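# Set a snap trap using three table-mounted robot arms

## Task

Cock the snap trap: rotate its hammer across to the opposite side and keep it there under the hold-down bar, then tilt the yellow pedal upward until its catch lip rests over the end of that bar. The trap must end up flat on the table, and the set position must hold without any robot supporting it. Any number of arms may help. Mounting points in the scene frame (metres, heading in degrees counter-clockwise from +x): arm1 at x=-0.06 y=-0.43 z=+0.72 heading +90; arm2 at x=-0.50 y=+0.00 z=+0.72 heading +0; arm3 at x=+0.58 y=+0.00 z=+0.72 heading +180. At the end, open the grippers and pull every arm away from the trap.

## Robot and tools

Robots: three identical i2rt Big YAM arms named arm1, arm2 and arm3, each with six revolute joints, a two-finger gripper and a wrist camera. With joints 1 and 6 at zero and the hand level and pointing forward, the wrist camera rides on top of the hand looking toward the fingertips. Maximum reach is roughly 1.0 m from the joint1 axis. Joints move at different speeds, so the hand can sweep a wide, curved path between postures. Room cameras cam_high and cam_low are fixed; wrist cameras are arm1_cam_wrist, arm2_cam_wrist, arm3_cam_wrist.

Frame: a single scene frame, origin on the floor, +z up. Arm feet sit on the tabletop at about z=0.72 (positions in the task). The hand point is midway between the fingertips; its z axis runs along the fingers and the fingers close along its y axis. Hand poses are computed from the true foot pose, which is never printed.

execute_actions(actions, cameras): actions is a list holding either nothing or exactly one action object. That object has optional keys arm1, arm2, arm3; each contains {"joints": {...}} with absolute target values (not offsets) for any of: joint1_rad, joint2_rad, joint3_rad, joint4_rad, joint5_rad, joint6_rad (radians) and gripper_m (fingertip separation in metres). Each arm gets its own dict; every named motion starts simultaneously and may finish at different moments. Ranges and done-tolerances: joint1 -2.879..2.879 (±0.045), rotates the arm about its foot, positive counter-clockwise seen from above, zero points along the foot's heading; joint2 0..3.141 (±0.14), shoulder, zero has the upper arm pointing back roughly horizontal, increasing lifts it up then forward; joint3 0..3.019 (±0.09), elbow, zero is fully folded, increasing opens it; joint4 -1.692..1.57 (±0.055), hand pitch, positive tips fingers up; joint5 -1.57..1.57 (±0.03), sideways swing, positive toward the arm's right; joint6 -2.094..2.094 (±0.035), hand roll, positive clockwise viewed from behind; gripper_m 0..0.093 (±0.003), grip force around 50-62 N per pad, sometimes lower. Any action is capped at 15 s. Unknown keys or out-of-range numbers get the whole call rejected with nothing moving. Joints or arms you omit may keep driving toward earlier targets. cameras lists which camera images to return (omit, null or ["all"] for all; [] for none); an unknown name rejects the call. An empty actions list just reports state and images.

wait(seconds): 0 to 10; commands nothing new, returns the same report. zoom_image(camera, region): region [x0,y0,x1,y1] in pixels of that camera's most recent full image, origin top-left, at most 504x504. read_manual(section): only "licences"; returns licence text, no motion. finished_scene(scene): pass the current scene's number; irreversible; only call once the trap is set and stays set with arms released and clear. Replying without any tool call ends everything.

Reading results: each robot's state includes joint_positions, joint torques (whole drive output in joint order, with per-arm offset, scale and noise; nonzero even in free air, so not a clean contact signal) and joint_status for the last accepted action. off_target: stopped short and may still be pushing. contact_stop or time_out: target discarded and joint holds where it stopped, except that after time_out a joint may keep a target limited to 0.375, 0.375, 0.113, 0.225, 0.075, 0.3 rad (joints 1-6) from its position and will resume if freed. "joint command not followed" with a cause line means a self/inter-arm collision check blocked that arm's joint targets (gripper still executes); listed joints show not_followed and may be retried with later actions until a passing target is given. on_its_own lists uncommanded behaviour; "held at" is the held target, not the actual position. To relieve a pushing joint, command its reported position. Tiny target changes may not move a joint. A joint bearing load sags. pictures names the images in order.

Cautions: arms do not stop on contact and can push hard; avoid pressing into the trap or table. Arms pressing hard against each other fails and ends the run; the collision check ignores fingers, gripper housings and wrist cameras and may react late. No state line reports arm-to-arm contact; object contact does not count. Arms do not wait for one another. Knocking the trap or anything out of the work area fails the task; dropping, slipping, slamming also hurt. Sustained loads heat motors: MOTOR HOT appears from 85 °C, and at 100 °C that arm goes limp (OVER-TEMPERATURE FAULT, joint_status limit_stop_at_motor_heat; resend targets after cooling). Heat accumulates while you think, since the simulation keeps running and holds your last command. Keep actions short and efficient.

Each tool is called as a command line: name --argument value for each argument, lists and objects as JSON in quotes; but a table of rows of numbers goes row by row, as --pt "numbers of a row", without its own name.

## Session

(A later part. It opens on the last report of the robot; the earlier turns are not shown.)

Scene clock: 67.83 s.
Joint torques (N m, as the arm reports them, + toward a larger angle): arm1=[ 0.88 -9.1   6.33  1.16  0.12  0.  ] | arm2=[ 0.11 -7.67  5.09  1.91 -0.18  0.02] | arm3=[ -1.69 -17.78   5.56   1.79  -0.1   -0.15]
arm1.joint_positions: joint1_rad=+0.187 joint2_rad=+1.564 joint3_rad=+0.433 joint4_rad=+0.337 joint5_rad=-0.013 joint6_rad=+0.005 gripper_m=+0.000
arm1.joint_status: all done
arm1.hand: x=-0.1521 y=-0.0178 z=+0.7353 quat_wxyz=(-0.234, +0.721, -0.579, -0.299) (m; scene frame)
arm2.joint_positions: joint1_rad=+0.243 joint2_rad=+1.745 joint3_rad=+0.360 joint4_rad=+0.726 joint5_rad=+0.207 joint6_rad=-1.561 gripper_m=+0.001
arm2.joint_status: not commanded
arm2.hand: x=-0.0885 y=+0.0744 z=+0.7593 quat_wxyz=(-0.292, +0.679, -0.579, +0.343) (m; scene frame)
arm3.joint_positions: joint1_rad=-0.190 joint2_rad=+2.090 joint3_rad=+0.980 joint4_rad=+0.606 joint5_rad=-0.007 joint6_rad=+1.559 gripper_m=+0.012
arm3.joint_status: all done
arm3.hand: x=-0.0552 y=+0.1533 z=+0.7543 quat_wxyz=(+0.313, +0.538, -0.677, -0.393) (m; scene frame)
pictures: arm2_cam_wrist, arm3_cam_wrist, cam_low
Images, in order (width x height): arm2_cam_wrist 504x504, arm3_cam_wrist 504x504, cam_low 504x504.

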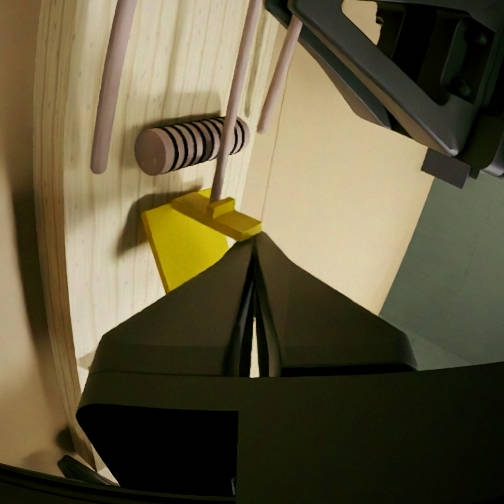

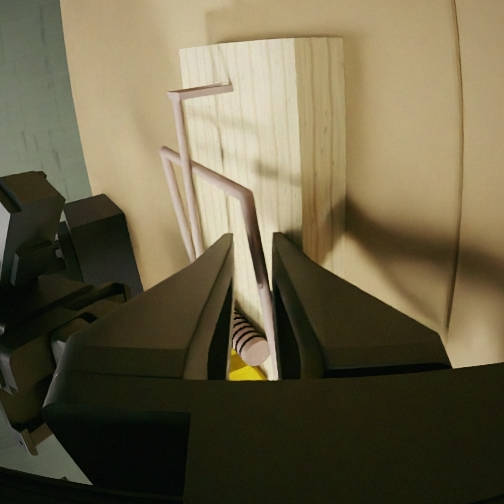

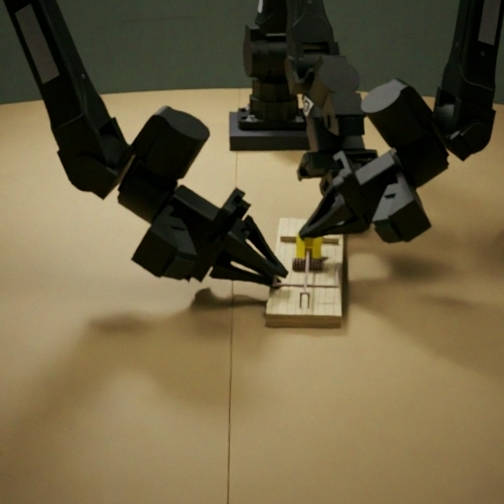

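execute_actions --actions '[{"arm1":{"joints":{"joint1_rad":0.26}},"arm3":{"joints":{"joint2_rad":2.02,"joint3_rad":0.91}}}]' --cameras '["arm2_cam_wrist","arm3_cam_wrist","cam_low"]'

execute_actions --actions '[{"arm1":{"joints":{"joint2_rad":1.3,"joint3_rad":0.3}},"arm2":{"joints":{"joint2_rad":1.64,"joint5_rad":0.23}},"arm3":{"joints":{"joint2_rad":1.7,"joint3_rad":0.7}}}]' --cameras '[]'

execute_actions --actions '[{"arm2":{"joints":{"joint2_rad":1.3,"joint3_rad":0.15}}}]'

Scene clock: 68.77 s.
Joint torques (N m, as the arm reports them, + toward a larger angle): arm1=[ 0.23 -8.61  6.04  1.22  0.04  0.  ] | arm2=[ 0.09 -7.7   5.01  1.9  -0.16  0.02] | arm3=[ -1.86 -16.85   4.22   1.77   0.    -0.15]
arm1.joint_positions: joint1_rad=+0.253 joint2_rad=+1.564 joint3_rad=+0.433 joint4_rad=+0.337 joint5_rad=-0.011 joint6_rad=+0.005 gripper_m=+0.000
arm1.joint_status: all done
arm1.hand: x=-0.1787 y=-0.0247 z=+0.7352 quat_wxyz=(-0.225, +0.740, -0.556, -0.306) (m; scene frame)
arm2.joint_positions: joint1_rad=+0.243 joint2_rad=+1.745 joint3_rad=+0.360 joint4_rad=+0.726 joint5_rad=+0.206 joint6_rad=-1.561 gripper_m=+0.001
arm2.joint_status: not commanded
arm2.hand: x=-0.0886 y=+0.0747 z=+0.7592 quat_wxyz=(-0.292, +0.680, -0.579, +0.342) (m; scene frame)
arm3.joint_positions: joint1_rad=-0.190 joint2_rad=+2.025 joint3_rad=+0.917 joint4_rad=+0.606 joint5_rad=-0.009 joint6_rad=+1.558 gripper_m=+0.012
arm3.joint_status: all done
arm3.hand: x=-0.0374 y=+0.1487 z=+0.7712 quat_wxyz=(+0.315, +0.538, -0.675, -0.394) (m; scene frame)
pictures: arm2_cam_wrist, arm3_cam_wrist, cam_low
Images, in order (width x height): arm2_cam_wrist 504x504, arm3_cam_wrist 504x504, cam_low 504x504.

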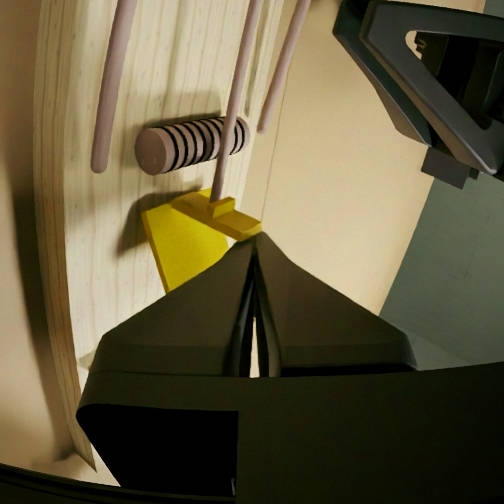

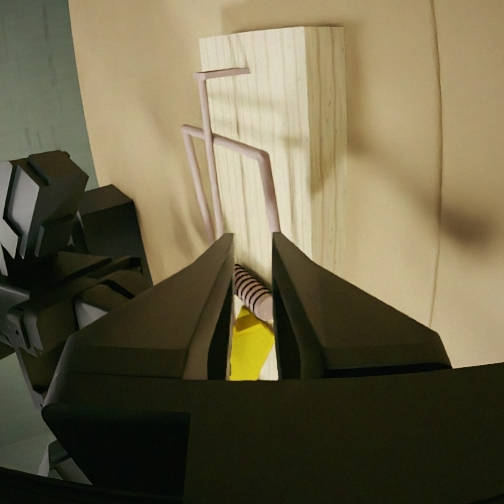

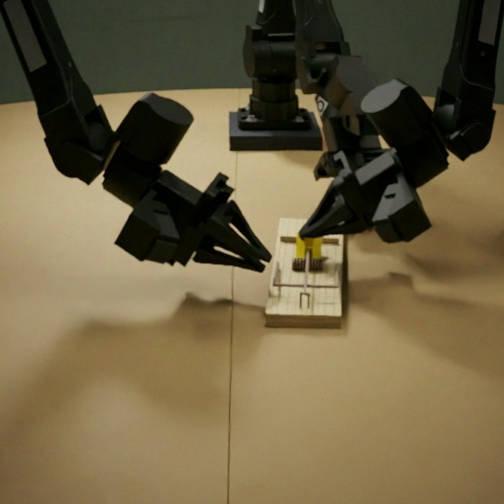

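Scene clock: 70.03 s.
Joint torques (N m, as the arm reports them, + toward a larger angle): arm1=[-0.12 -7.3   6.4   1.01  0.   -0.02] | arm2=[ 0.15 -7.43  6.03  2.08  0.2   0.04] | arm3=[ -1.74 -11.97   5.2    1.89   0.    -0.16]
arm1.joint_positions: joint1_rad=+0.253 joint2_rad=+1.297 joint3_rad=+0.294 joint4_rad=+0.337 joint5_rad=-0.011 joint6_rad=+0.005 gripper_m=+0.000
arm1.joint_status: all done
arm1.hand: x=-0.1681 y=-0.0619 z=+0.7862 quat_wxyz=(-0.260, +0.719, -0.539, -0.352) (m; scene frame)
arm2.joint_positions: joint1_rad=+0.243 joint2_rad=+1.639 joint3_rad=+0.360 joint4_rad=+0.724 joint5_rad=+0.226 joint6_rad=-1.562 gripper_m=+0.001
arm2.joint_status: all done
arm2.hand: x=-0.0744 y=+0.0754 z=+0.8019 quat_wxyz=(-0.325, +0.654, -0.571, +0.375) (m; scene frame)
arm3.joint_positions: joint1_rad=-0.190 joint2_rad=+1.683 joint3_rad=+0.707 joint4_rad=+0.606 joint5_rad=-0.010 joint6_rad=+1.558 gripper_m=+0.012
arm3.joint_status: all done
arm3.hand: x=+0.0198 y=+0.1356 z=+0.8850 quat_wxyz=(+0.349, +0.517, -0.648, -0.438) (m; scene frame)
pictures: none
No camera images: the call's "cameras" was empty. Leave "cameras" out to get every camera's image.

Scene clock: 71.10 s.
Joint torques (N m, as the arm reports them, + toward a larger angle): arm1=[ 0.32 -6.86  6.48  1.35  0.05  0.  ] | arm2=[ 0.26 -4.04  5.21  2.12  0.2   0.03] | arm3=[ -1.75 -12.17   5.31   1.88   0.    -0.15]
arm1.joint_positions: joint1_rad=+0.253 joint2_rad=+1.297 joint3_rad=+0.294 joint4_rad=+0.337 joint5_rad=-0.011 joint6_rad=+0.005 gripper_m=+0.000
arm1.joint_status: not commanded
arm1.hand: x=-0.1681 y=-0.0619 z=+0.7862 quat_wxyz=(-0.260, +0.719, -0.539, -0.352) (m; scene frame)
arm2.joint_positions: joint1_rad=+0.243 joint2_rad=+1.302 joint3_rad=+0.150 joint4_rad=+0.724 joint5_rad=+0.226 joint6_rad=-1.562 gripper_m=+0.001
arm2.joint_status: all done
arm2.hand: x=-0.1411 y=+0.0578 z=+0.8553 quat_wxyz=(-0.370, +0.625, -0.556, +0.404) (m; scene frame)
arm3.joint_positions: joint1_rad=-0.190 joint2_rad=+1.683 joint3_rad=+0.707 joint4_rad=+0.606 joint5_rad=-0.010 joint6_rad=+1.558 gripper_m=+0.012
arm3.joint_status: not commanded
arm3.hand: x=+0.0198 y=+0.1356 z=+0.8850 quat_wxyz=(+0.349, +0.517, -0.648, -0.438) (m; scene frame)
pictures: arm1_cam_wrist, arm2_cam_wrist, arm3_cam_wrist, cam_high, cam_low
Images, in order (width x height): arm1_cam_wrist 504x504, arm2_cam_wrist 504x504, arm3_cam_wrist 504x504, cam_high 504x504, cam_low 504x504.

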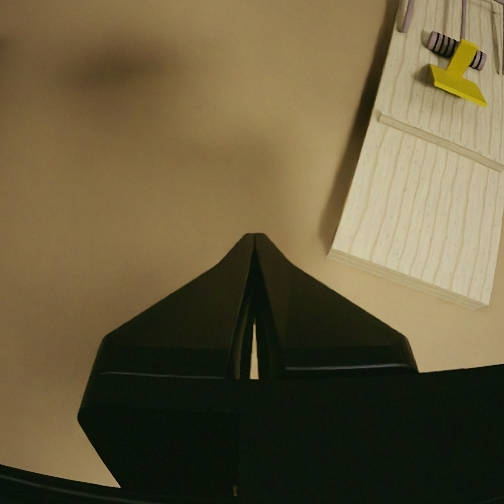

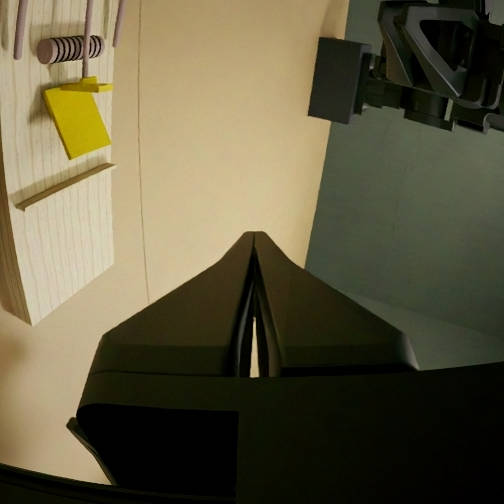

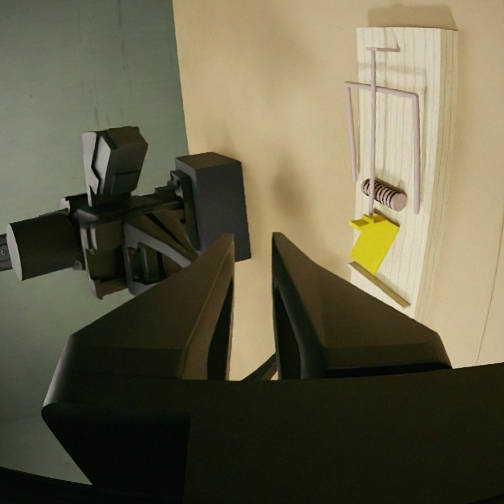

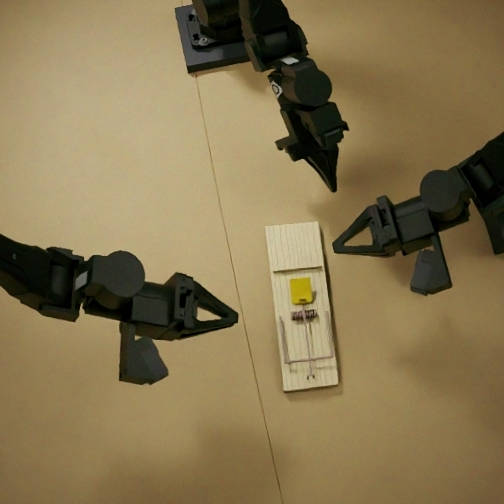

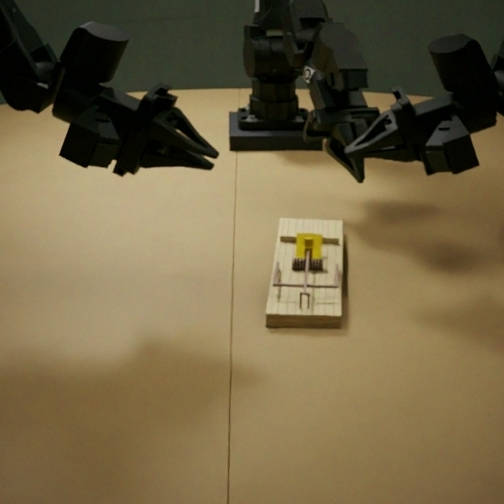

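finished_scene --scene 2

The scene is finished: the task was done.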